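# Sand the dark guide coat off the board

## Task

Remove the thin dark guide coat from the entire board surface by sanding; a handful of small specks left behind is acceptable, but cutting down through the primer anywhere counts as failure. When finished, bring the sander away from the board.

## Robot and tools

Robot: one arm carrying a powered orbital sander at its tool point. The pad is 127 mm in diameter and its working face points along the tool point's +z axis; the tool point sits where the sander's axis crosses the pad face. A flat block projects roughly 9 cm from the last joint's axis toward the sander's -y side and rotates with it, so watch its clearance.

Frame: the scene frame has its origin on the table top beneath the arm base, +z up, and +y to the left when facing along +x. The base may be tilted against the table. Each state line reports end_effector_position (m), end_effector_quat_wxyz, linear (m/s) and angular (rad/s) velocity, plus force_n (N) and torque_nm (N m) measured at the tool point in tool axes (n/a until the first action). Contact pressure shows as negative force z; torque x and y reveal which pad edge carries the load. Sensors carry noise and a constant bias, force usually under 5.5 N. Printed positions may be off somewhat at long reach.

execute_actions: argument actions is a list holding zero or one item; pictures (boolean) requests camera images. An empty list sends nothing and returns state with pictures. An action item is {"rows": [...], "steps": n}: 1 to 15 rows, each 7 numbers in [-1, 1]; steps 1 to 15 (default 15, minimum effectively 3), each step 1/30 s; a row is used for one step and the final row repeats to fill the remaining steps. A wait item is {"steps": n} with n up to 300, counted from the previous result, so your reply time is included.

Row layout: dx, dy, dz, rx, ry, rz, run. The first six are an offset (not an absolute pose) expressed in the tool point's own axes, measured from the tool pose shown in the most recent result that reports it; before any such result in the scene, and for any second or later call in the same reply, the reference is the pose at the moment the action begins. Every row is relative to that same reference, not to the row before it. Scale: 1.0 equals 0.6 m for translation or 180 degrees for rotation; rx, ry, rz form a single rotation vector. So dz = 0.01 is 6 mm along the pad normal (toward the work). An all-zero row is not idle: it returns the tool to the reference pose. run: above 0.01 turns the sander on, anything else off. The sander keeps its last setting across actions and while you think, so finish with run 0. After switching off the pad coasts for a second or two and still abrades.

Control behaviour: each step the commanded pose is clipped to within 100 mm and 16 degrees of the measured pose, then solved by damped inverse kinematics favouring position over orientation. Motion trails commands by about 0.17 s; the elbow cannot fully straighten. Each result is sampled 3 steps before the action finishes; those 3 steps execute during your reply, and the next action waits for them. A "Hand target" line appears only when nothing is pending and gives the pose being driven to. After an action the arm continues only to the last clipped pose, so large moves may need follow-up commands. "pose unreachable" and HELD markers mean the clearance check (which treats the mount under the base as arm) altered or blocked what was sent.

move: target is one 7-number row, offset convention as above; speed in m/s from 0.002 to 0.5 (default 0.25), rotation capped at twice that in rad/s. It follows a straight path of 0.5 to 10 s (longer ones stop early), turns the short way, and ignores obstacles. The tool value is applied at the start. It starts once the arm is still (or after 3 s) and ends when the path is over and the arm is at rest, or 5 s later. Its result adds a "move:" line with the outcome (done, off_target, moving, held, fault), limits (paced = pose clipped; held = some steps blocked, after which motion can be abrupt), and distance to target; pictures included, no per-step list.

wait: seconds 0 to 10; nothing new is sent. zoom_image: camera (cam_head_left, cam_head_right, cam_high, cam_low, cam_wrist, all 504x504, wrist is fisheye) and region [x0, y0, x1, y1] in pixels, at most 504 by 504. finished_scene: scene number of the current scene; irreversible, reports success. Replying with no tool call ends the run.

Contact and safety: there is no force control and the foam compresses under a millimetre, so the pad must be flat to the board or one edge digs in. Removal grows with pressure and dwell time; keep passes light and moving to avoid cutting through primer. Faster approaches hit harder; targets further below the surface press harder, and because the arm is stiff even slight over-travel against the board can fault. A fault stops the arm for 10 s, skips the rest of the call and lets it yield: triggered by joint torque at its load limit (shoulder pan 297, shoulder lift 297, elbow 135, each wrist 48.6 N m) or 150 N of external force. Joint ranges: pan ±3.142, lift ±6.283, elbow 0 to 3.142, wrists ±6.283 rad. Sustained load heats motors: a MOTOR HOT line from 70 °C, braking fault at 85 °C. Avoid slams, hard pushes and dropped items. Finish by lifting clear with the sander off.

Each tool is called as name([rows], argument=value, ...), one row to a line, values as JSON.

## Session

I'll start by looking at the current state.

execute_actions(actions=[])

Scene clock: 0.00 s of 5400.00 s.
end_effector_position=(+0.6462, -0.0182, +0.5023) force_n=(+1.1, -0.1, -3.2) torque_nm=(+0.13, -0.16, -0.18) end_effector_quat_wxyz=(+0.007, +0.720, +0.693, -0.004) end_effector_velocity=(-0.000, -0.000, -0.000) end_effector_angular_velocity=(-0.002, +0.001, +0.000)
Joint positions: [-0.272 -1.671  1.82  -1.721 -1.572 -1.842]
Joint velocities: [ 0.     0.     0.    -0.    -0.002 -0.   ]
Hand target: +0.646, -0.018, +0.502; +0.007, +0.720, +0.693, -0.004

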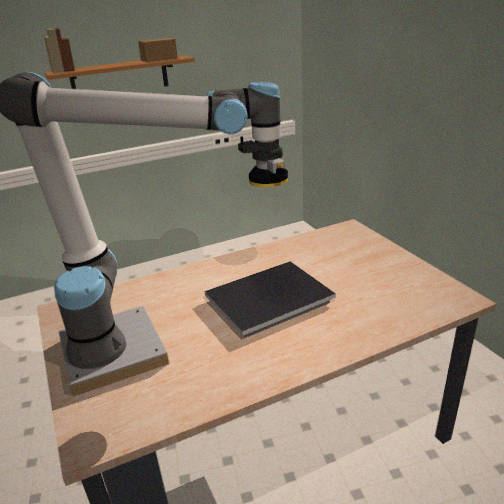

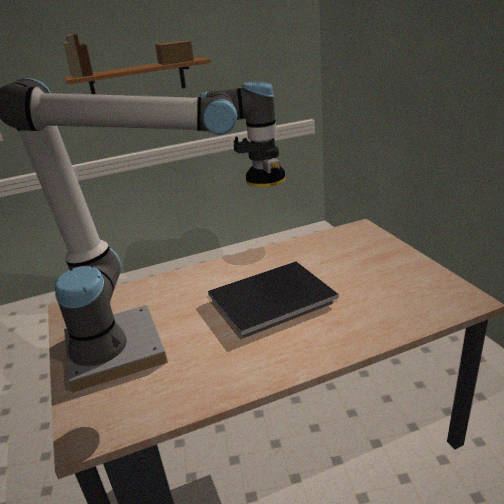

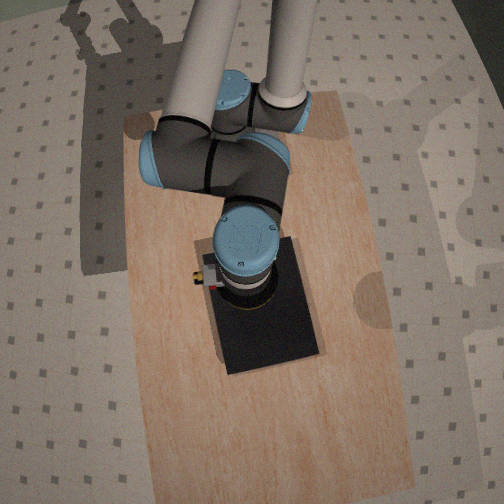

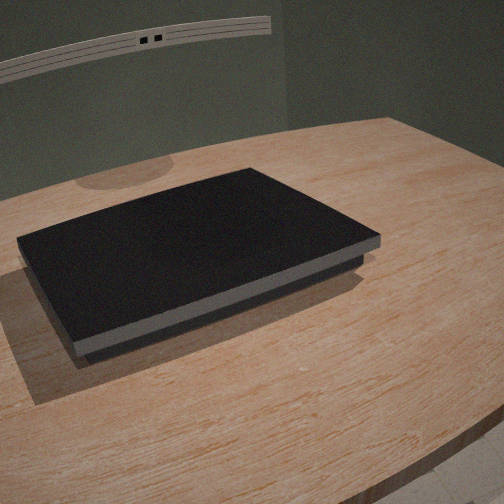

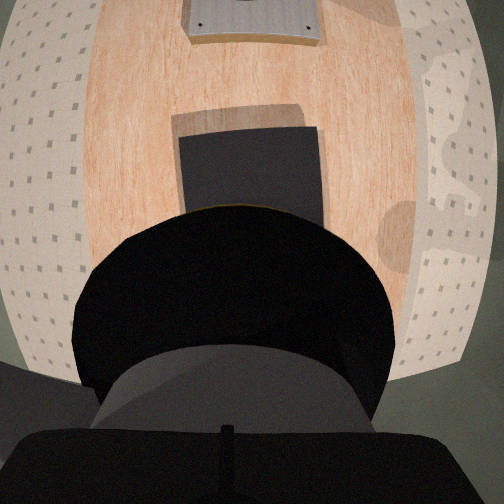

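zoom_image(camera="cam_head_left", region=[190, 240, 350, 360])

zoom_image(camera="cam_head_right", region=[190, 240, 350, 360])

zoom_image(camera="cam_high", region=[180, 220, 340, 390])

Region (190, 240, 350, 360) of cam_head_left's 504x504 image, scaled by 3.150, with more detail than that image has; it fills the top 378 rows of this view, and the rest is white.

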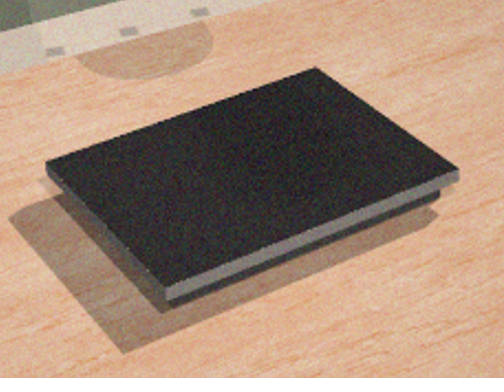

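Region (190, 240, 350, 360) of cam_head_right's 504x504 image, scaled by 3.150, with more detail than that image has; it fills the top 378 rows of this view, and the rest is white.

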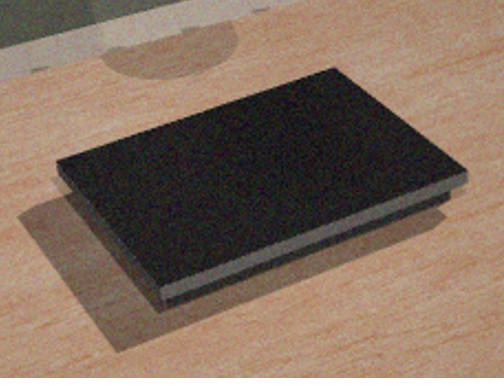

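Region (180, 220, 340, 390) of cam_high's 504x504 image, scaled by 2.965, with more detail than that image has; it fills the left 474 columns of this view, and the rest is white.

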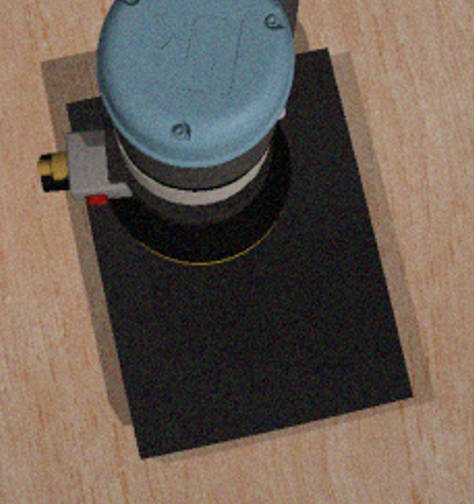

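move(target=[0.067, -0.005, 0.725, 0, 0, -0.037, 0], speed=0.25)

Scene clock: 3.60 s of 5400.00 s.
end_effector_position=(+0.6463, +0.0159, +0.0670) force_n=(+2.6, -2.6, -1.4) torque_nm=(-0.13, -0.46, +0.04) end_effector_quat_wxyz=(+0.006, +0.679, +0.734, -0.005) end_effector_velocity=(+0.000, +0.000, -0.002) end_effector_angular_velocity=(-0.000, +0.000, +0.001)
Joint positions: [-0.211 -1.23   2.252 -2.593 -1.572 -1.897]
Joint velocities: [ 0.001  0.005  0.    -0.005 -0.    -0.   ]
Hand target: +0.646, +0.016, +0.067; +0.006, +0.679, +0.734, -0.005
Off the commanded pose: 0.001 m, 0 deg.
Kept back: nothing.
move: done
camera_calibration (this result's frames):
cam_wrist: T_world_to_cam=[[-0.0954975, 0.994989, 0.0296053, 0.0376515], [0.966895, 0.0856489, 0.240372, -0.598659], [0.236632, 0.0515802, -0.970229, 0.0226023], [0, 0, 0, 1]] pos_world=[0.577088, 0.0126458, 0.164716]

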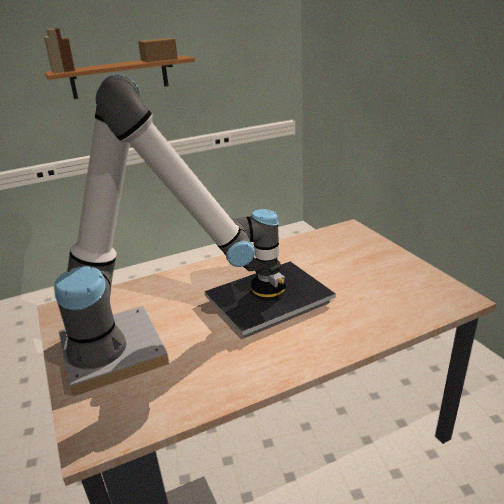

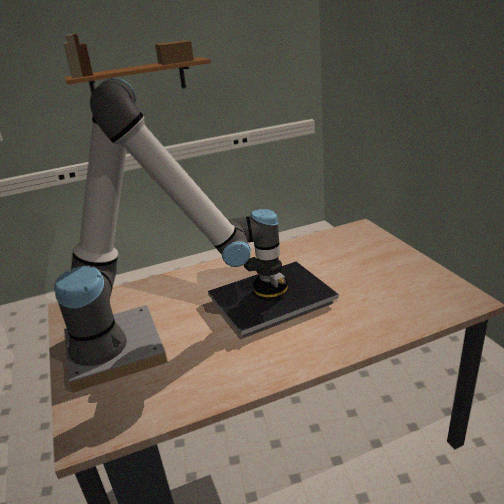

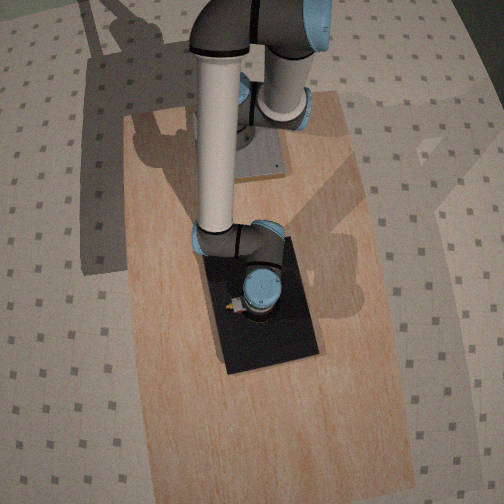

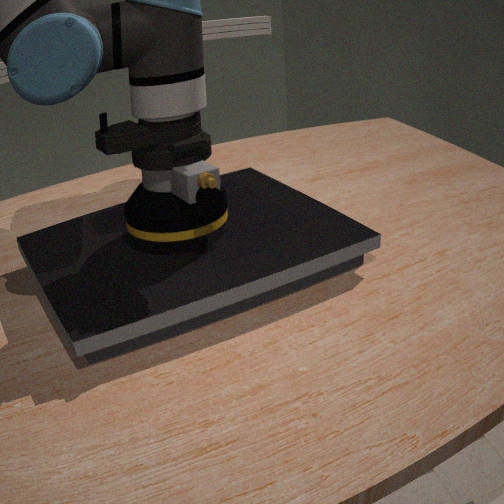

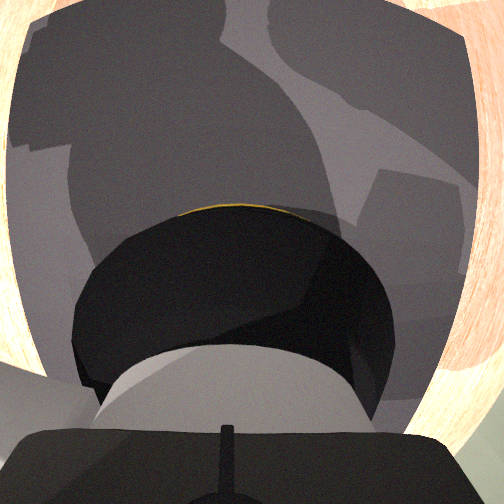

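move(target=[0.007, 0.004, 0.028, 0, 0.005, 0, 0], speed=0.03)

Scene clock: 5.17 s of 5400.00 s.
end_effector_position=(+0.6484, +0.0200, +0.0504) force_n=(+2.7, -3.6, -3.0) torque_nm=(-0.34, -0.36, -0.19) end_effector_quat_wxyz=(+0.001, +0.679, +0.734, +0.001) end_effector_velocity=(+0.000, +0.001, -0.003) end_effector_angular_velocity=(+0.003, +0.001, +0.000)
Joint positions: [-0.209 -1.199  2.253 -2.62  -1.558 -1.895]
Joint velocities: [ 0.     0.005  0.    -0.004  0.002 -0.   ]
Hand target: +0.648, +0.020, +0.050; +0.001, +0.679, +0.734, +0.001
Off the commanded pose: 0.000 m, 0 deg.
Kept back: nothing.
move: done
camera_calibration (this result's frames):
cam_wrist: T_world_to_cam=[[-0.0954876, 0.994411, 0.0450361, 0.0335085], [0.9672, 0.0819861, 0.240423, -0.597118], [0.235387, 0.0665163, -0.969623, 0.00630556], [0, 0, 0, 1]] pos_world=[0.579248, 0.0152147, 0.148166]

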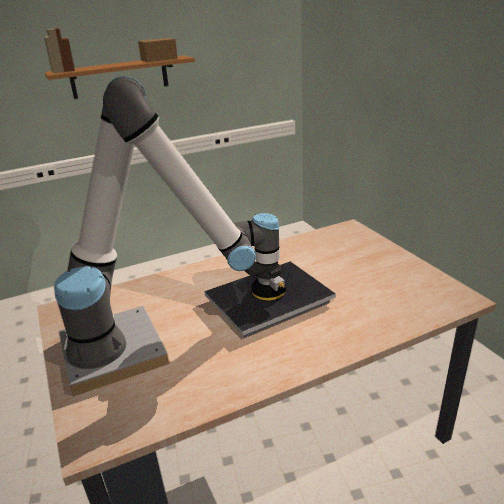

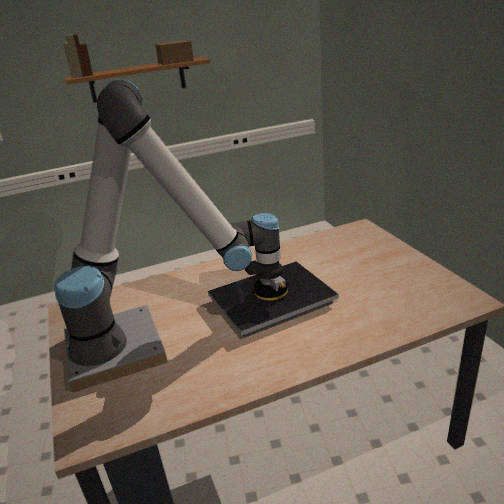

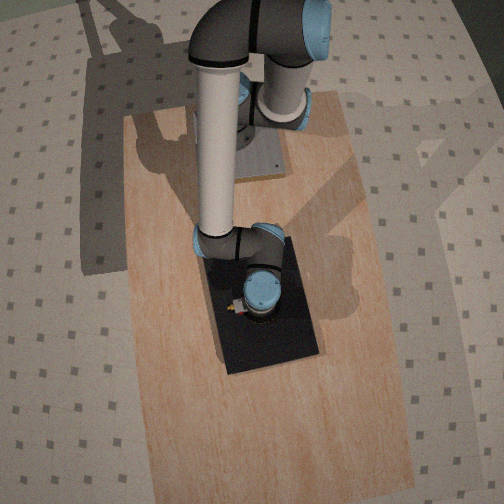

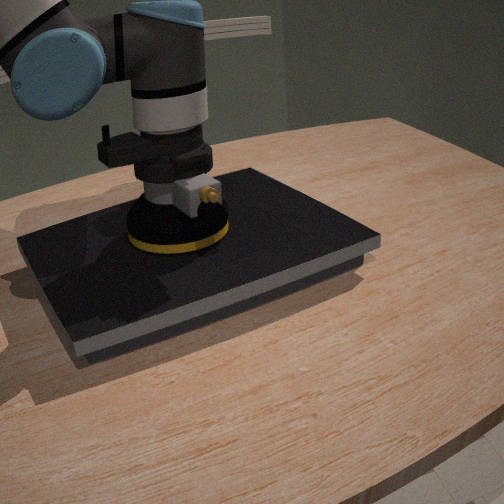

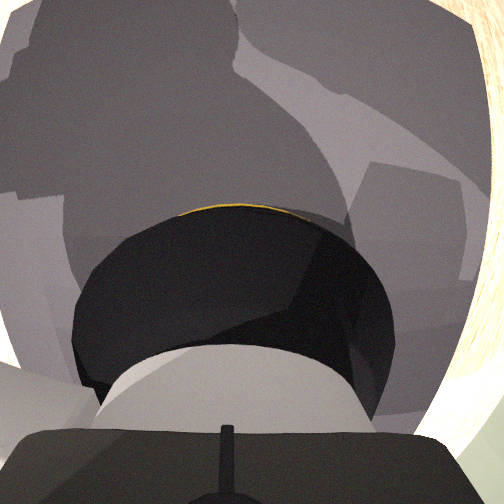

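execute_actions([
  {"rows": [[0,0,0.001,0,0,0,0],[0,0,0.0015,0,0,0,0],[0,0,0.002,0,0,0,0],[0,0,0.0025,0,0,0,0],[0,0,0.003,0,0,0,0],[0,0,0.0035,0,0,0,0],[0,0,0.004,0,0,0,0]], "steps": 15},
])

Scene clock: 5.70 s of 5400.00 s.
end_effector_position=(+0.6484, +0.0201, +0.0483) force_n=(-1.0, +1.3, +0.9) torque_nm=(+0.32, +0.11, -0.08) end_effector_quat_wxyz=(+0.001, +0.679, +0.734, +0.001) end_effector_velocity=(+0.000, +0.000, -0.002) end_effector_angular_velocity=(+0.000, -0.001, +0.000)
Joint positions: [-0.209 -1.195  2.253 -2.625 -1.558 -1.895]
Joint velocities: [ 0.     0.004  0.001 -0.006  0.001 -0.   ]
Steps of this call (steps 1 to 4: nothing new was sent; steps 5 to 16: the first 12 steps of this action). Readings (end_effector_position | what the end effector reports):
5: (+0.6484, +0.0201, +0.0501) | force_n=(+0.8, +0.6, +0.9) torque_nm=(+0.37, -0.42, +0.06)
6: (+0.6484, +0.0201, +0.0501) | force_n=(-1.7, +5.5, -0.7) torque_nm=(+0.80, +0.21, -0.02)
8: (+0.6485, +0.0200, +0.0498) | force_n=(-0.2, +3.1, +0.8) torque_nm=(+0.52, -0.05, -0.19)
12: (+0.6484, +0.0201, +0.0489) | force_n=(-3.3, -0.9, -1.3) torque_nm=(+0.10, +0.33, +0.15)
16: the state above

execute_actions([
  {"rows": [[0,0,0.001,0,0,0,0],[0,0,0.0015,0,0,0,0],[0,0,0.002,0,0,0,0],[0,0,0.0022,0,0,0,0]], "steps": 12},
])

Scene clock: 6.23 s of 5400.00 s.
end_effector_position=(+0.6484, +0.0200, +0.0471) force_n=(+0.4, -4.3, -2.6) torque_nm=(-0.28, -0.10, -0.03) end_effector_quat_wxyz=(+0.001, +0.679, +0.734, +0.001) end_effector_velocity=(-0.000, -0.000, -0.002) end_effector_angular_velocity=(-0.001, +0.001, +0.000)
Joint positions: [-0.209 -1.193  2.254 -2.627 -1.558 -1.895]
Joint velocities: [-0.     0.003  0.    -0.003 -0.001 -0.   ]
Off your previous action's commanded pose: 0.000 m, 0 deg at its last step (step 3 of this call).
Steps of this call (steps 1 to 3: the last 3 steps of your previous action; steps 4 to 7: nothing new was sent; steps 8 to 16: the first 9 steps of this action). Readings (end_effector_position | what the end effector reports):
8: (+0.6484, +0.0200, +0.0480) | force_n=(-3.4, -2.1, -3.0) torque_nm=(-0.18, +0.41, -0.12)
9: (+0.6484, +0.0200, +0.0479) | force_n=(-0.2, +1.7, -0.8) torque_nm=(+0.25, +0.06, +0.01)
11: (+0.6484, +0.0200, +0.0477) | force_n=(+4.1, -0.8, +2.4) torque_nm=(+0.00, -0.47, -0.05)
15: (+0.6484, +0.0200, +0.0472) | force_n=(-2.5, +1.9, -0.8) torque_nm=(+0.32, +0.44, -0.09)
16: the state above

execute_actions([
  {"rows": [[0,0,0.0006,0,0,0,0],[0,0,0.001,0,0,0,0],[0,0,0.0013,0,0,0,0]], "steps": 12},
])

Scene clock: 6.63 s of 5400.00 s.
end_effector_position=(+0.6484, +0.0200, +0.0464) force_n=(-3.3, +1.4, +0.3) torque_nm=(+0.24, +0.58, -0.13) end_effector_quat_wxyz=(+0.001, +0.679, +0.734, +0.001) end_effector_velocity=(+0.000, +0.000, -0.001) end_effector_angular_velocity=(+0.000, -0.001, -0.000)
Joint positions: [-0.209 -1.192  2.254 -2.628 -1.558 -1.895]
Joint velocities: [-0.     0.002  0.    -0.003  0.     0.   ]
Off your previous action's commanded pose: 0.000 m, 0 deg at its last step (step 3 of this call).
Steps of this call (steps 1 to 3: the last 3 steps of your previous action; steps 4 to 12: the first 9 steps of this action). Readings (end_effector_position | what the end effector reports):
4: (+0.6484, +0.0200, +0.0470) | force_n=(-1.5, +0.2, +0.8) torque_nm=(+0.23, +0.18, +0.10)
5: (+0.6484, +0.0200, +0.0469) | force_n=(+1.1, +2.2, -4.2) torque_nm=(+0.60, -0.28, -0.13)
7: (+0.6484, +0.0200, +0.0467) | force_n=(+2.4, +0.6, -1.9) torque_nm=(+0.23, -0.48, -0.12)
11: (+0.6484, +0.0200, +0.0465) | force_n=(-2.4, +0.6, -0.6) torque_nm=(+0.28, +0.27, -0.01)
12: the state above

execute_actions([
  {"rows": [[0,0,0.0006,0,0,0,0],[0,0,0.001,0,0,0,0],[0,0,0.0012,0,0,0,0]], "steps": 12},
])

Scene clock: 7.03 s of 5400.00 s.
end_effector_position=(+0.6484, +0.0200, +0.0458) force_n=(+4.5, +3.7, +2.7) torque_nm=(+0.66, -0.57, -0.01) end_effector_quat_wxyz=(+0.001, +0.679, +0.734, +0.001) end_effector_velocity=(+0.000, +0.000, -0.001) end_effector_angular_velocity=(+0.000, -0.001, +0.000)
Joint positions: [-0.209 -1.191  2.254 -2.63  -1.558 -1.895]
Joint velocities: [ 0.     0.001  0.    -0.002  0.    -0.   ]
Off your previous action's commanded pose: 0.000 m, 0 deg at its last step (step 3 of this call).
Steps of this call (steps 1 to 3: the last 3 steps of your previous action; steps 4 to 12: the first 9 steps of this action). Readings (end_effector_position | what the end effector reports):
4: (+0.6484, +0.0200, +0.0464) | force_n=(-3.6, +4.5, -1.0) torque_nm=(+0.68, +0.63, +0.00)
5: (+0.6484, +0.0200, +0.0463) | force_n=(-1.7, -3.7, -2.3) torque_nm=(-0.45, +0.37, +0.06)
7: (+0.6484, +0.0200, +0.0461) | force_n=(+0.9, -4.5, +1.1) torque_nm=(-0.46, -0.08, +0.13)
11: (+0.6484, +0.0200, +0.0458) | force_n=(-0.7, -2.9, +0.8) torque_nm=(-0.27, +0.31, -0.20)
12: the state above

execute_actions([
  {"rows": [[0,0,0.0006,0,0,0,0],[0,0,0.001,0,0,0,0]], "steps": 12},
])

Scene clock: 7.43 s of 5400.00 s.
end_effector_position=(+0.6484, +0.0200, +0.0453) force_n=(+3.5, -0.7, -1.9) torque_nm=(-0.06, -0.51, -0.02) end_effector_quat_wxyz=(+0.001, +0.679, +0.734, +0.001) end_effector_velocity=(+0.000, +0.000, -0.000) end_effector_angular_velocity=(+0.000, -0.002, +0.000)
Joint positions: [-0.209 -1.19   2.254 -2.631 -1.558 -1.895]
Joint velocities: [ 0.     0.001  0.    -0.002  0.001 -0.   ]
Off your previous action's commanded pose: 0.000 m, 0 deg at its last step (step 3 of this call).
Steps of this call (steps 1 to 3: the last 3 steps of your previous action; steps 4 to 12: the first 9 steps of this action). Readings (end_effector_position | what the end effector reports):
4: (+0.6484, +0.0200, +0.0457) | force_n=(-5.9, +0.7, +0.7) torque_nm=(+0.27, +0.85, -0.07)
5: (+0.6484, +0.0200, +0.0457) | force_n=(-3.2, +5.2, -1.7) torque_nm=(+0.87, +0.40, -0.03)
7: (+0.6484, +0.0200, +0.0455) | force_n=(-2.9, -1.4, +1.2) torque_nm=(-0.06, +0.49, -0.08)
11: (+0.6484, +0.0200, +0.0453) | force_n=(+1.2, -3.3, -3.8) torque_nm=(-0.33, -0.28, -0.06)
12: the state above

execute_actions([
  {"rows": [[0,0,0.0006,0,0,0,0],[0,0,0.001,0,0,0,0]], "steps": 12},
])

Scene clock: 7.83 s of 5400.00 s.
end_effector_position=(+0.6484, +0.0200, +0.0448) force_n=(-3.6, +0.2, -0.9) torque_nm=(+0.06, +0.43, -0.01) end_effector_quat_wxyz=(+0.001, +0.679, +0.734, +0.001) end_effector_velocity=(+0.000, +0.000, -0.000) end_effector_angular_velocity=(+0.001, -0.001, -0.000)
Joint positions: [-0.209 -1.189  2.254 -2.632 -1.558 -1.895]
Joint velocities: [-0.     0.001  0.    -0.002  0.001  0.   ]
Off your previous action's commanded pose: 0.000 m, 0 deg at its last step (step 3 of this call).
Steps of this call (steps 1 to 3: the last 3 steps of your previous action; steps 4 to 12: the first 9 steps of this action). Readings (end_effector_position | what the end effector reports):
4: (+0.6484, +0.0200, +0.0452) | force_n=(-0.5, -0.7, -2.8) torque_nm=(+0.14, +0.11, +0.04)
5: (+0.6484, +0.0200, +0.0452) | force_n=(-1.9, -1.4, +0.7) torque_nm=(-0.04, +0.34, +0.23)
7: (+0.6484, +0.0200, +0.0450) | force_n=(+0.2, +2.0, +1.4) torque_nm=(+0.35, -0.11, -0.05)
11: (+0.6484, +0.0200, +0.0448) | force_n=(-1.9, +1.9, -3.5) torque_nm=(+0.37, +0.29, +0.01)
12: the state above

execute_actions([
  {"rows": [[0,0,0.0006,0,0,0,0],[0,0,0.001,0,0,0,0]], "steps": 12},
])

Scene clock: 8.23 s of 5400.00 s.
end_effector_position=(+0.6484, +0.0200, +0.0442) force_n=(-5.5, +0.6, -5.9) torque_nm=(+0.26, +0.83, -0.16) end_effector_quat_wxyz=(+0.001, +0.679, +0.734, +0.001) end_effector_velocity=(-0.000, +0.000, -0.001) end_effector_angular_velocity=(+0.000, +0.000, -0.000)
Joint positions: [-0.209 -1.188  2.254 -2.633 -1.558 -1.895]
Joint velocities: [ 0.     0.001  0.    -0.001  0.     0.   ]
Off your previous action's commanded pose: 0.000 m, 0 deg at its last step (step 3 of this call).
Steps of this call (steps 1 to 3: the last 3 steps of your previous action; steps 4 to 12: the first 9 steps of this action). Readings (end_effector_position | what the end effector reports):
4: (+0.6484, +0.0200, +0.0447) | force_n=(-0.7, +2.9, -4.8) torque_nm=(+0.63, +0.20, -0.20)
5: (+0.6484, +0.0200, +0.0446) | force_n=(+0.4, -3.4, +0.7) torque_nm=(-0.16, -0.01, +0.07)
7: (+0.6484, +0.0200, +0.0444) | force_n=(+0.5, -1.7, -0.4) torque_nm=(-0.18, -0.14, +0.05)
11: (+0.6484, +0.0200, +0.0443) | force_n=(+1.1, +1.3, -1.6) torque_nm=(+0.50, -0.13, -0.08)
12: the state above

execute_actions([
  {"rows": [[0,0,0.0004,0,0,0,0],[0,0,0.0008,0,0,0,0]], "steps": 12},
])

Scene clock: 8.67 s of 5400.00 s.
end_effector_position=(+0.6484, +0.0200, +0.0438) force_n=(+1.1, -1.2, -16.8) torque_nm=(+0.36, +0.02, -0.16) end_effector_quat_wxyz=(+0.001, +0.679, +0.734, +0.001) end_effector_velocity=(-0.000, -0.000, -0.001) end_effector_angular_velocity=(-0.000, +0.001, -0.000)
Joint positions: [-0.209 -1.187  2.254 -2.634 -1.558 -1.895]
Joint velocities: [-0.     0.001  0.    -0.    -0.001  0.   ]
Off your previous action's commanded pose: 0.000 m, 0 deg at its last step (step 3 of this call).
Steps of this call (steps 1 to 3: the last 3 steps of your previous action; step 4: nothing new was sent; steps 5 to 13: the first 9 steps of this action). Readings (end_effector_position | what the end effector reports):
5: (+0.6484, +0.0200, +0.0442) | force_n=(+1.5, -1.5, -4.0) torque_nm=(-0.03, -0.34, -0.16)
6: (+0.6484, +0.0200, +0.0441) | force_n=(-1.9, -2.8, -11.5) torque_nm=(+0.02, +0.13, -0.06)
8: (+0.6484, +0.0200, +0.0440) | force_n=(+4.6, -0.5, -12.4) torque_nm=(+0.55, -0.55, +0.03)
12: (+0.6484, +0.0200, +0.0439) | force_n=(+2.6, -7.8, -18.3) torque_nm=(-0.46, -0.11, -0.03)
13: the state above

execute_actions([
  {"rows": [[0,0,0.0002,0.0006,0.0003,0,0],[0,0,0.0002,0.0013,0.0006,0,0]], "steps": 15},
])

Scene clock: 9.37 s of 5400.00 s.
end_effector_position=(+0.6484, +0.0201, +0.0437) force_n=(+0.0, -4.3, -22.6) torque_nm=(+0.11, -0.18, -0.11) end_effector_quat_wxyz=(-0.001, +0.679, +0.734, -0.000) end_effector_velocity=(+0.001, -0.000, +0.000) end_effector_angular_velocity=(+0.001, -0.000, +0.000)
Joint positions: [-0.209 -1.187  2.252 -2.628 -1.557 -1.895]
Joint velocities: [-0.     0.    -0.002  0.002  0.001 -0.   ]
Off your previous action's commanded pose: 0.000 m, 0 deg at its last step (step 3 of this call).
Steps of this call (steps 1 to 3: the last 3 steps of your previous action; steps 4 to 9: nothing new was sent; steps 10 to 21: the first 12 steps of this action). Readings (end_effector_position | what the end effector reports):
10: (+0.6484, +0.0200, +0.0438) | force_n=(-1.0, +1.3, -19.2) torque_nm=(+1.03, +0.24, -0.07)
11: (+0.6483, +0.0201, +0.0437) | force_n=(-2.3, -0.4, -20.1) torque_nm=(+0.60, +0.37, -0.17)
13: (+0.6483, +0.0201, +0.0437) | force_n=(+1.6, -4.7, -19.4) torque_nm=(-0.33, -0.22, -0.16)
17: (+0.6483, +0.0201, +0.0437) | force_n=(+0.0, -3.1, -24.3) torque_nm=(+0.19, -0.21, +0.06)
21: the state above

execute_actions([
  {"steps": 20},
])

Scene clock: 10.03 s of 5400.00 s.
end_effector_position=(+0.6484, +0.0200, +0.0437) force_n=(+2.4, -9.4, -22.6) torque_nm=(-0.71, -0.18, -0.07) end_effector_quat_wxyz=(-0.001, +0.679, +0.734, -0.000) end_effector_velocity=(+0.000, -0.000, +0.000) end_effector_angular_velocity=(-0.000, -0.001, -0.000)
Joint positions: [-0.209 -1.187  2.252 -2.628 -1.557 -1.895]
Joint velocities: [-0.     0.    -0.    -0.001  0.     0.   ]
Hand target: +0.648, +0.020, +0.044; -0.001, +0.679, +0.734, -0.000
Off the commanded pose: 0.000 m, 0 deg.
Kept back: nothing.
Steps of this call (steps 1 to 3: the last 3 steps of your previous action; steps 4 to 20: nothing new was sent). Readings (end_effector_position | what the end effector reports):
1: (+0.6484, +0.0201, +0.0437) | force_n=(+1.0, -4.1, -22.7) torque_nm=(+0.04, -0.17, -0.08)
2: (+0.6484, +0.0200, +0.0437) | force_n=(+3.1, -3.3, -21.7) torque_nm=(-0.01, -0.52, +0.01)
4: (+0.6484, +0.0200, +0.0437) | force_n=(+1.1, -4.8, -27.1) torque_nm=(-0.11, -0.25, -0.05)
8: (+0.6484, +0.0200, +0.0437) | force_n=(-2.6, -5.4, -24.6) torque_nm=(-0.14, +0.29, +0.04)
20: the state above

execute_actions([
  {"rows": [[0,0,-0.0015,-0.0003,0,0,0],[0,0,-0.0015,-0.0003,0,0,0],[0,0,-0.0015,-0.0003,0,0,0],[0,0,-0.0015,-0.0003,0,0,0],[0,0,-0.0015,-0.0003,0,0,0],[0,0,-0.0015,-0.0003,0,0,0],[0,0,-0.0015,-0.0003,0,0,0],[0,0,-0.001,-0.0003,0,0,0],[0,0,-0.0005,-0.0003,0,0,0],[0,0,0.0002,-0.0003,0,0,0]], "steps": 15},
])

execute_actions([
  {"steps": 20},
])

execute_actions([
  {"steps": 10},
])

Scene clock: 10.93 s of 5400.00 s.
end_effector_position=(+0.6485, +0.0200, +0.0442) force_n=(-6.7, +0.2, -5.6) torque_nm=(+0.02, +0.72, -0.10) end_effector_quat_wxyz=(-0.001, +0.679, +0.734, +0.000) end_effector_velocity=(-0.000, -0.000, -0.004) end_effector_angular_velocity=(-0.001, -0.001, +0.000)
Joint positions: [-0.209 -1.187  2.252 -2.628 -1.557 -1.895]
Joint velocities: [-0.     0.006  0.002 -0.009 -0.001 -0.   ]
Steps of this call (steps 1 to 15: nothing new was sent; steps 16 to 27: the first 12 steps of this action). Readings (end_effector_position | what the end effector reports):
16: (+0.6484, +0.0200, +0.0437) | force_n=(+1.1, -5.6, -22.9) torque_nm=(-0.04, -0.15, +0.01)
17: (+0.6484, +0.0200, +0.0439) | force_n=(-0.8, -7.4, -19.6) torque_nm=(-0.35, +0.11, +0.02)
19: (+0.6485, +0.0200, +0.0441) | force_n=(-0.8, -2.6, -12.0) torque_nm=(-0.05, +0.05, -0.19)
23: (+0.6485, +0.0200, +0.0445) | force_n=(+1.3, +2.1, -1.8) torque_nm=(+0.44, -0.01, -0.08)
27: the state above

Scene clock: 11.60 s of 5400.00 s.
end_effector_position=(+0.6484, +0.0200, +0.0436) force_n=(-0.6, -1.7, -23.1) torque_nm=(+0.27, +0.08, -0.15) end_effector_quat_wxyz=(-0.001, +0.679, +0.734, +0.000) end_effector_velocity=(-0.000, +0.000, -0.000) end_effector_angular_velocity=(+0.001, +0.001, +0.000)
Joint positions: [-0.209 -1.186  2.253 -2.629 -1.557 -1.895]
Joint velocities: [-0.     0.     0.     0.001  0.001 -0.   ]
Hand target: +0.648, +0.020, +0.044; -0.001, +0.679, +0.734, +0.000
Off the commanded pose: 0.000 m, 0 deg.
Kept back: nothing.
Steps of this call (steps 1 to 3: the last 3 steps of your previous action; steps 4 to 20: nothing new was sent). Readings (end_effector_position | what the end effector reports):
1: (+0.6485, +0.0200, +0.0440) | force_n=(-3.3, -3.2, -10.3) torque_nm=(-0.37, +0.36, -0.04)
2: (+0.6485, +0.0200, +0.0440) | force_n=(+1.3, -4.2, -9.7) torque_nm=(-0.24, -0.37, +0.07)
4: (+0.6485, +0.0200, +0.0438) | force_n=(-3.2, +0.0, -19.2) torque_nm=(+0.34, +0.32, +0.02)
8: (+0.6485, +0.0200, +0.0437) | force_n=(-7.8, -4.1, -22.8) torque_nm=(-0.17, +1.13, -0.02)
20: the state above

Scene clock: 11.93 s of 5400.00 s.
end_effector_position=(+0.6484, +0.0200, +0.0436) force_n=(-0.5, -1.5, -24.7) torque_nm=(+0.15, +0.03, -0.06) end_effector_quat_wxyz=(-0.001, +0.679, +0.734, +0.000) end_effector_velocity=(-0.000, +0.000, -0.000) end_effector_angular_velocity=(+0.000, +0.000, +0.000)
Joint positions: [-0.209 -1.186  2.253 -2.629 -1.557 -1.895]
Joint velocities: [ 0.  0. -0.  0.  0. -0.]
Hand target: +0.648, +0.020, +0.044; -0.001, +0.679, +0.734, +0.000
Off the commanded pose: 0.000 m, 0 deg.
Kept back: nothing.
Steps of this call (steps 1 to 10: nothing new was sent). Readings (end_effector_position | what the end effector reports):
1: (+0.6484, +0.0200, +0.0436) | force_n=(-2.5, -6.5, -25.9) torque_nm=(-0.60, +0.28, -0.10)
2: (+0.6484, +0.0200, +0.0436) | force_n=(-0.5, -1.4, -24.6) torque_nm=(+0.07, +0.06, -0.20)
4: (+0.6484, +0.0200, +0.0436) | force_n=(+1.8, -2.7, -25.5) torque_nm=(-0.05, -0.24, -0.17)
8: (+0.6484, +0.0200, +0.0436) | force_n=(-0.3, -1.1, -24.2) torque_nm=(+0.23, -0.02, -0.12)
10: the state above

execute_actions([
  {"rows": [[0,0.002,0,0,0,0,1],[0,0.004,0,0,0,0,1],[0,0.006,0,0,0,0,1],[0,0.008,0,0,0,0,1],[0,0.01,0,0,0,0,1],[0,0.012,0,0,0,0,1],[0,0.014,0,0,0,0,1],[0,0.016,0,0,0,0,1],[0,0.018,0,0,0,0,1],[0,0.02,0,0,0,0,1],[0,0.022,0,0,0,0,1],[0,0.024,0,0,0,0,1],[0,0.026,0,0,0,0,1],[0,0.028,0,0,0,0,1],[0,0.03,0,0,0,0,1]], "steps": 15},
])

Scene clock: 12.80 s of 5400.00 s.
end_effector_position=(+0.6578, +0.0208, +0.0436) force_n=(-2.3, -6.1, -26.2) torque_nm=(-0.71, +0.62, -0.05) end_effector_quat_wxyz=(-0.001, +0.679, +0.734, +0.000) end_effector_velocity=(+0.034, +0.003, -0.000) end_effector_angular_velocity=(+0.002, +0.001, -0.000)
Joint positions: [-0.205 -1.177  2.235 -2.621 -1.557 -1.891]
Joint velocities: [ 0.017  0.036 -0.066  0.031  0.002  0.017]
Steps of this call (steps 1 to 14: nothing new was sent; steps 15 to 26: the first 12 steps of this action). Readings (end_effector_position | what the end effector reports):
15: (+0.6484, +0.0201, +0.0436) | force_n=(-4.3, +10.0, -24.0) torque_nm=(-0.13, -0.87, -0.71)
16: (+0.6486, +0.0201, +0.0435) | force_n=(+15.3, +18.9, -29.7) torque_nm=(-0.32, -1.74, -0.33)
18: (+0.6496, +0.0202, +0.0435) | force_n=(-6.7, -1.7, -38.6) torque_nm=(+0.73, +0.23, -0.42)
22: (+0.6533, +0.0204, +0.0436) | force_n=(+3.9, +4.1, -29.1) torque_nm=(-0.14, -0.87, -0.32)
26: the state above

execute_actions([
  {"rows": [[0,0.0163,0,0,0,0,1],[0,0.0183,0,0,0,0,1],[0,0.0203,0,0,0,0,1],[0,0.0223,0,0,0,0,1],[0,0.0243,0,0,0,0,1],[0,0.0263,0,0,0,0,1],[0,0.0283,0,0,0,0,1],[0,0.0303,0,0,0,0,1],[0,0.0323,0,0,0,0,1],[0,0.0343,0,0,0,0,1],[0,0.0363,0,0,0,0,1],[0,0.0383,0,0,0,0,1],[0,0.0403,0,0,0,0,1],[0,0.0423,0,0,0,0,1],[0,0.0443,0,0,0,0,1]], "steps": 15},
], pictures=true)

Scene clock: 13.33 s of 5400.00 s.
end_effector_position=(+0.6755, +0.0222, +0.0436) force_n=(-5.5, +0.2, -32.4) torque_nm=(+0.69, +0.48, -0.16) end_effector_quat_wxyz=(-0.001, +0.679, +0.734, +0.000) end_effector_velocity=(+0.035, +0.003, -0.000) end_effector_angular_velocity=(+0.000, +0.002, -0.000)
Joint positions: [-0.196 -1.158  2.2   -2.606 -1.557 -1.882]
Joint velocities: [ 0.016  0.038 -0.069  0.033  0.     0.017]
Off your previous action's commanded pose: 0.005 m, 0 deg at its last step (step 3 of this call).
Steps of this call (steps 1 to 3: the last 3 steps of your previous action; step 4: nothing new was sent; steps 5 to 16: the first 12 steps of this action). Readings (end_effector_position | what the end effector reports):
5: (+0.6634, +0.0212, +0.0436) | force_n=(+0.6, +2.9, -21.2) torque_nm=(-0.01, -0.11, +0.01)
6: (+0.6644, +0.0213, +0.0436) | force_n=(-2.5, -2.0, -29.1) torque_nm=(+0.28, +0.28, -0.13)
8: (+0.6664, +0.0214, +0.0436) | force_n=(+1.7, +0.0, -18.5) torque_nm=(-0.62, -0.28, -0.12)
12: (+0.6709, +0.0218, +0.0436) | force_n=(-5.6, -3.2, -33.4) torque_nm=(-0.33, +0.94, +0.01)
16: the state above
camera_calibration (this result's frames):
cam_wrist: T_world_to_cam=[[-0.0953706, 0.994335, 0.0469234, 0.0341144], [0.967917, 0.081622, 0.237645, -0.622309], [0.232469, 0.0680822, -0.970218, -0.00480384], [0, 0, 0, 1]] pos_world=[0.606714, 0.0172001, 0.141627]

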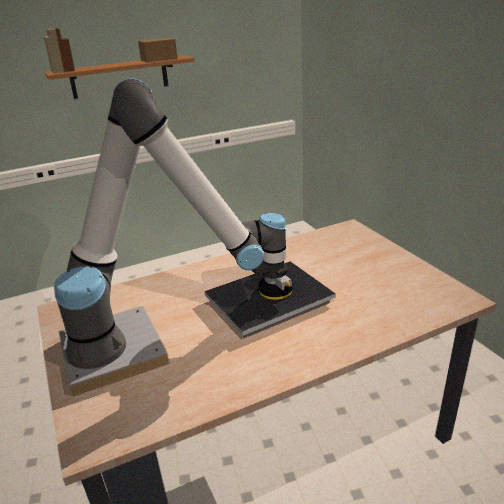

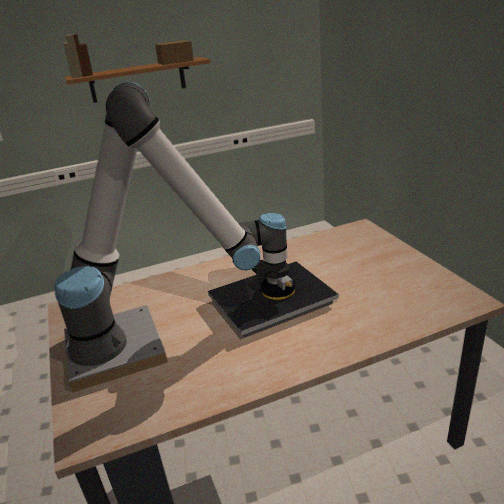

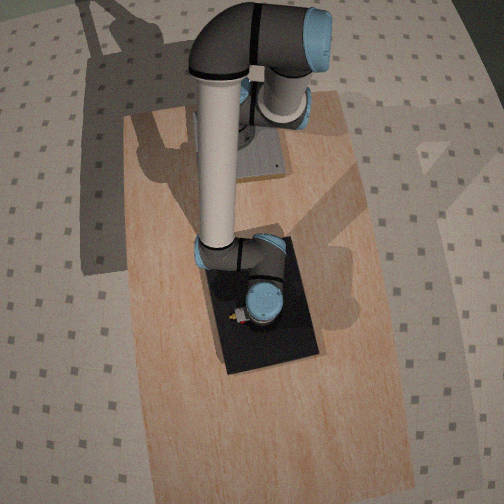

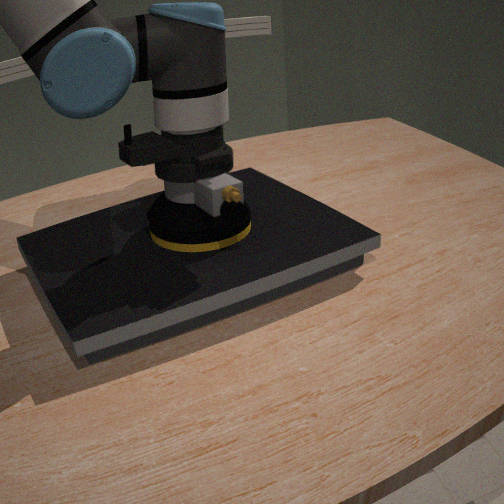

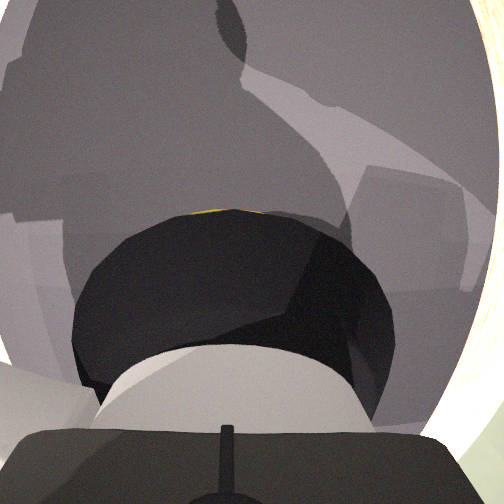

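move(target=[0, 0.11, 0, 0, 0, 0, 1], speed=0.03)

Scene clock: 16.03 s of 5400.00 s.
end_effector_position=(+0.7411, +0.0274, +0.0436) force_n=(-4.2, -6.1, -38.9) torque_nm=(-0.27, +0.59, -0.05) end_effector_quat_wxyz=(-0.001, +0.679, +0.734, +0.000) end_effector_velocity=(+0.002, +0.000, -0.000) end_effector_angular_velocity=(+0.002, +0.002, -0.000)
Joint positions: [-0.168 -1.088  2.07  -2.546 -1.557 -1.854]
Joint velocities: [ 0.001  0.002 -0.004  0.005  0.002  0.001]
Hand target: +0.741, +0.027, +0.044; -0.001, +0.679, +0.734, +0.000
Off your previous action's commanded pose: 0.005 m, 0 deg at its last step (step 3 of this call).
Off the commanded pose: 0.000 m, 0 deg.
Kept back: nothing.
move: done
camera_calibration (this result's frames):
cam_wrist: T_world_to_cam=[[-0.0953776, 0.994334, 0.0469416, 0.035198], [0.967897, 0.0816188, 0.237727, -0.68617], [0.232549, 0.0681085, -0.970197, -0.0204798], [0, 0, 0, 1]] pos_world=[0.672262, 0.0224007, 0.1416]

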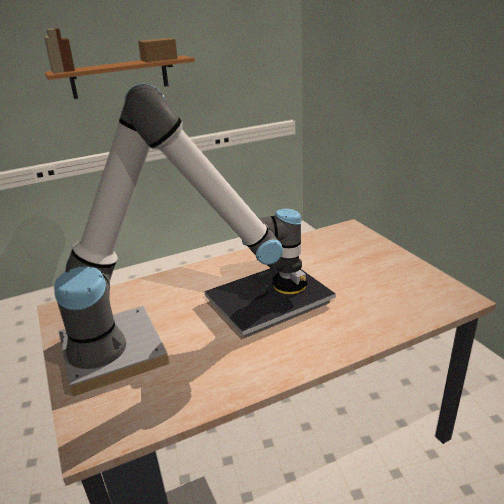

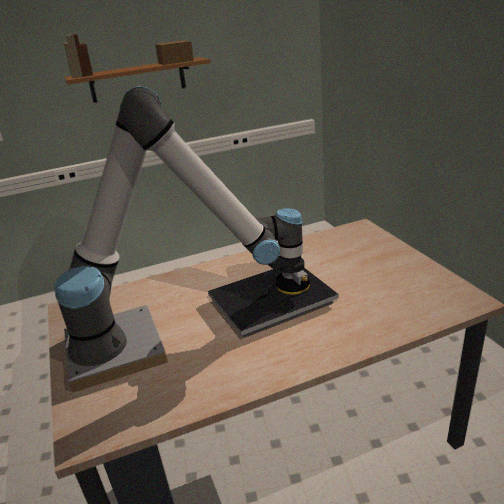

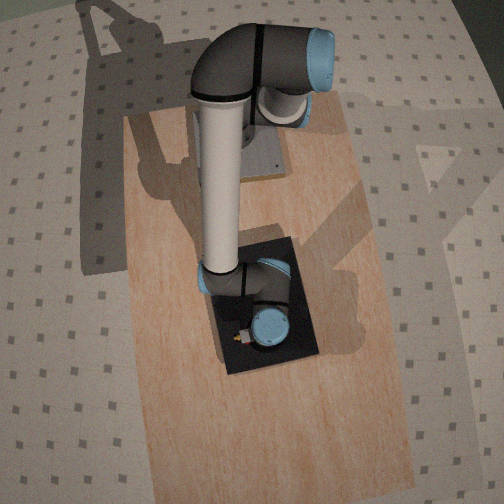

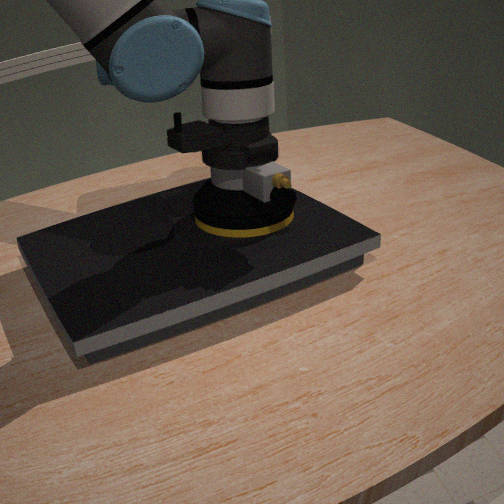

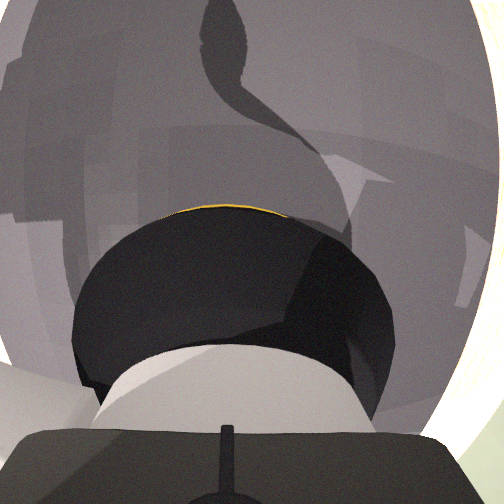

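execute_actions([
  {"steps": 12},
])

execute_actions([
  {"steps": 10},
])

Scene clock: 16.43 s of 5400.00 s.
end_effector_position=(+0.7413, +0.0274, +0.0436) force_n=(-1.9, -4.5, -31.4) torque_nm=(-0.85, +0.39, -0.09) end_effector_quat_wxyz=(-0.001, +0.679, +0.734, +0.000) end_effector_velocity=(-0.000, -0.000, -0.000) end_effector_angular_velocity=(-0.001, +0.001, -0.000)
Joint positions: [-0.168 -1.088  2.07  -2.546 -1.557 -1.854]
Joint velocities: [ 0.     0.    -0.     0.    -0.001  0.   ]
Hand target: +0.741, +0.027, +0.044; -0.001, +0.679, +0.734, +0.000
Off the commanded pose: 0.000 m, 0 deg.
Kept back: nothing.
Steps of this call (steps 1 to 12: nothing new was sent). Readings (end_effector_position | what the end effector reports):
1: (+0.7412, +0.0274, +0.0436) | force_n=(+2.9, +4.0, -32.4) torque_nm=(+0.26, -0.81, -0.18)
2: (+0.7412, +0.0274, +0.0436) | force_n=(-4.6, -4.3, -33.8) torque_nm=(-0.88, +0.70, -0.06)
4: (+0.7413, +0.0274, +0.0436) | force_n=(+1.8, +2.1, -27.6) torque_nm=(-0.51, -0.69, -0.32)
8: (+0.7413, +0.0274, +0.0436) | force_n=(+1.7, +1.9, -36.3) torque_nm=(+0.83, -0.60, -0.28)
12: the state above

Scene clock: 16.77 s of 5400.00 s.
end_effector_position=(+0.7413, +0.0274, +0.0436) force_n=(-6.9, -6.9, -31.8) torque_nm=(-0.84, +1.15, -0.12) end_effector_quat_wxyz=(-0.001, +0.679, +0.734, +0.000) end_effector_velocity=(+0.000, -0.000, -0.000) end_effector_angular_velocity=(-0.001, -0.000, -0.000)
Joint positions: [-0.168 -1.088  2.069 -2.546 -1.557 -1.854]
Joint velocities: [-0.     0.    -0.    -0.001 -0.001 -0.   ]
Hand target: +0.741, +0.027, +0.044; -0.001, +0.679, +0.734, +0.000
Off the commanded pose: 0.000 m, 0 deg.
Kept back: nothing.
Steps of this call (steps 1 to 10: nothing new was sent). Readings (end_effector_position | what the end effector reports):
1: (+0.7413, +0.0274, +0.0436) | force_n=(-4.5, +0.4, -36.7) torque_nm=(+0.61, +0.12, -0.14)
2: (+0.7413, +0.0274, +0.0436) | force_n=(-3.3, +3.3, -30.3) torque_nm=(-0.32, +0.34, -0.27)
4: (+0.7413, +0.0274, +0.0436) | force_n=(+2.4, +5.4, -30.2) torque_nm=(+0.58, -0.77, -0.05)
8: (+0.7413, +0.0274, +0.0436) | force_n=(+0.1, -5.4, -39.2) torque_nm=(-0.03, -0.04, -0.34)
10: the state above

move(target=[0, 0.13, 0.0005, -0.0003, 0, 0, 1], speed=0.025)

execute_actions([
  {"steps": 10},
])

Scene clock: 20.70 s of 5400.00 s.
end_effector_position=(+0.8188, +0.0335, +0.0433) force_n=(-0.3, -1.5, -38.8) torque_nm=(-0.53, +0.46, -0.06) end_effector_quat_wxyz=(-0.001, +0.679, +0.734, +0.001) end_effector_velocity=(+0.002, +0.000, -0.000) end_effector_angular_velocity=(-0.000, +0.001, -0.000)
Joint positions: [-0.141 -1.004  1.91  -2.472 -1.556 -1.827]
Joint velocities: [ 0.001  0.003 -0.005  0.004 -0.001  0.001]
Hand target: +0.819, +0.034, +0.043; -0.001, +0.679, +0.734, +0.001
Off the commanded pose: 0.000 m, 0 deg.
Kept back: nothing.
move: done
camera_calibration (this result's frames):
cam_wrist: T_world_to_cam=[[-0.0954156, 0.994329, 0.0469687, 0.0365185], [0.967676, 0.0815857, 0.238635, -0.761667], [0.23345, 0.06822, -0.969973, -0.0400641], [0, 0, 0, 1]] pos_world=[0.749884, 0.0285629, 0.141184]

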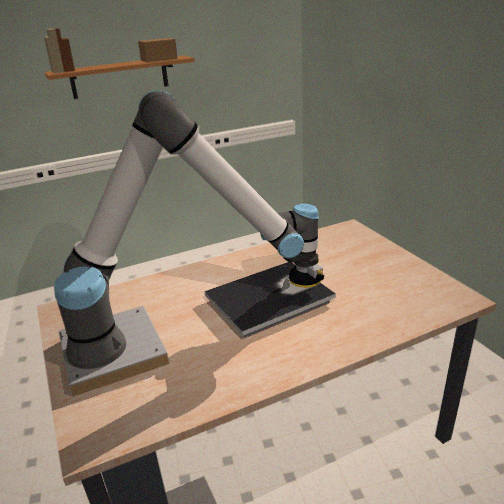

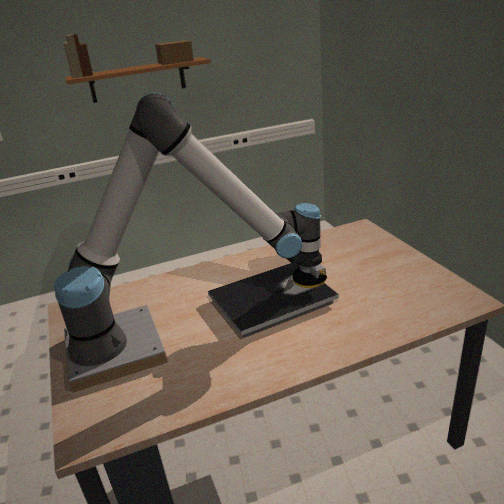

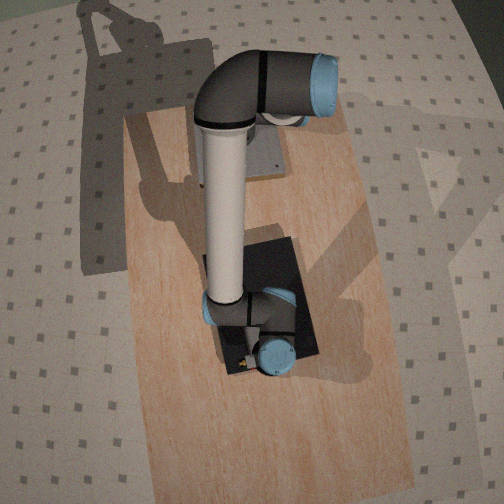

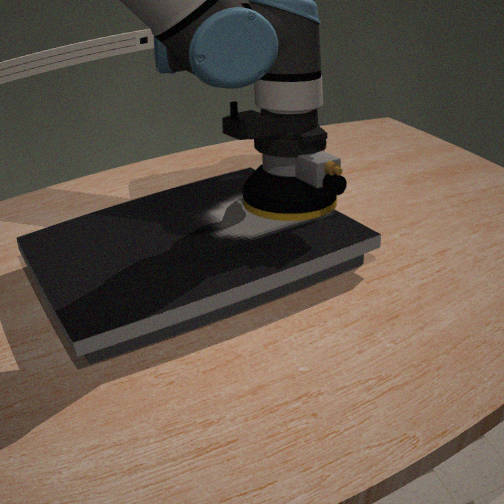

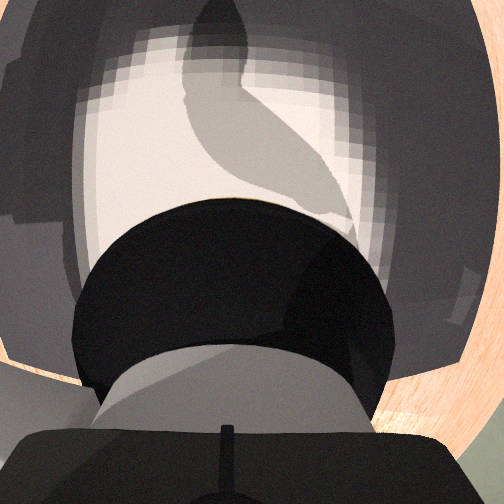

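Scene clock: 21.03 s of 5400.00 s.
end_effector_position=(+0.8191, +0.0336, +0.0433) force_n=(-0.6, -1.9, -53.9) torque_nm=(+1.34, -0.05, -0.24) end_effector_quat_wxyz=(-0.001, +0.679, +0.734, +0.001) end_effector_velocity=(+0.000, +0.000, -0.000) end_effector_angular_velocity=(+0.001, +0.000, -0.000)
Joint positions: [-0.141 -1.003  1.91  -2.471 -1.556 -1.827]
Joint velocities: [ 0.     0.001 -0.     0.     0.001  0.   ]
Hand target: +0.819, +0.034, +0.043; -0.001, +0.679, +0.734, +0.001
Off the commanded pose: 0.000 m, 0 deg.
Kept back: nothing.
Steps of this call (steps 1 to 10: nothing new was sent). Readings (end_effector_position | what the end effector reports):
1: (+0.8189, +0.0335, +0.0433) | force_n=(+3.9, -0.1, -48.4) torque_nm=(+1.17, -0.94, -0.24)
2: (+0.8189, +0.0335, +0.0433) | force_n=(-0.8, -5.5, -36.8) torque_nm=(-0.49, +0.45, -0.25)
4: (+0.8190, +0.0336, +0.0433) | force_n=(-4.7, -6.7, -43.4) torque_nm=(+0.10, +1.14, -0.10)
8: (+0.8190, +0.0336, +0.0433) | force_n=(-8.3, -2.1, -55.3) torque_nm=(+1.36, +1.11, -0.37)
10: the state above


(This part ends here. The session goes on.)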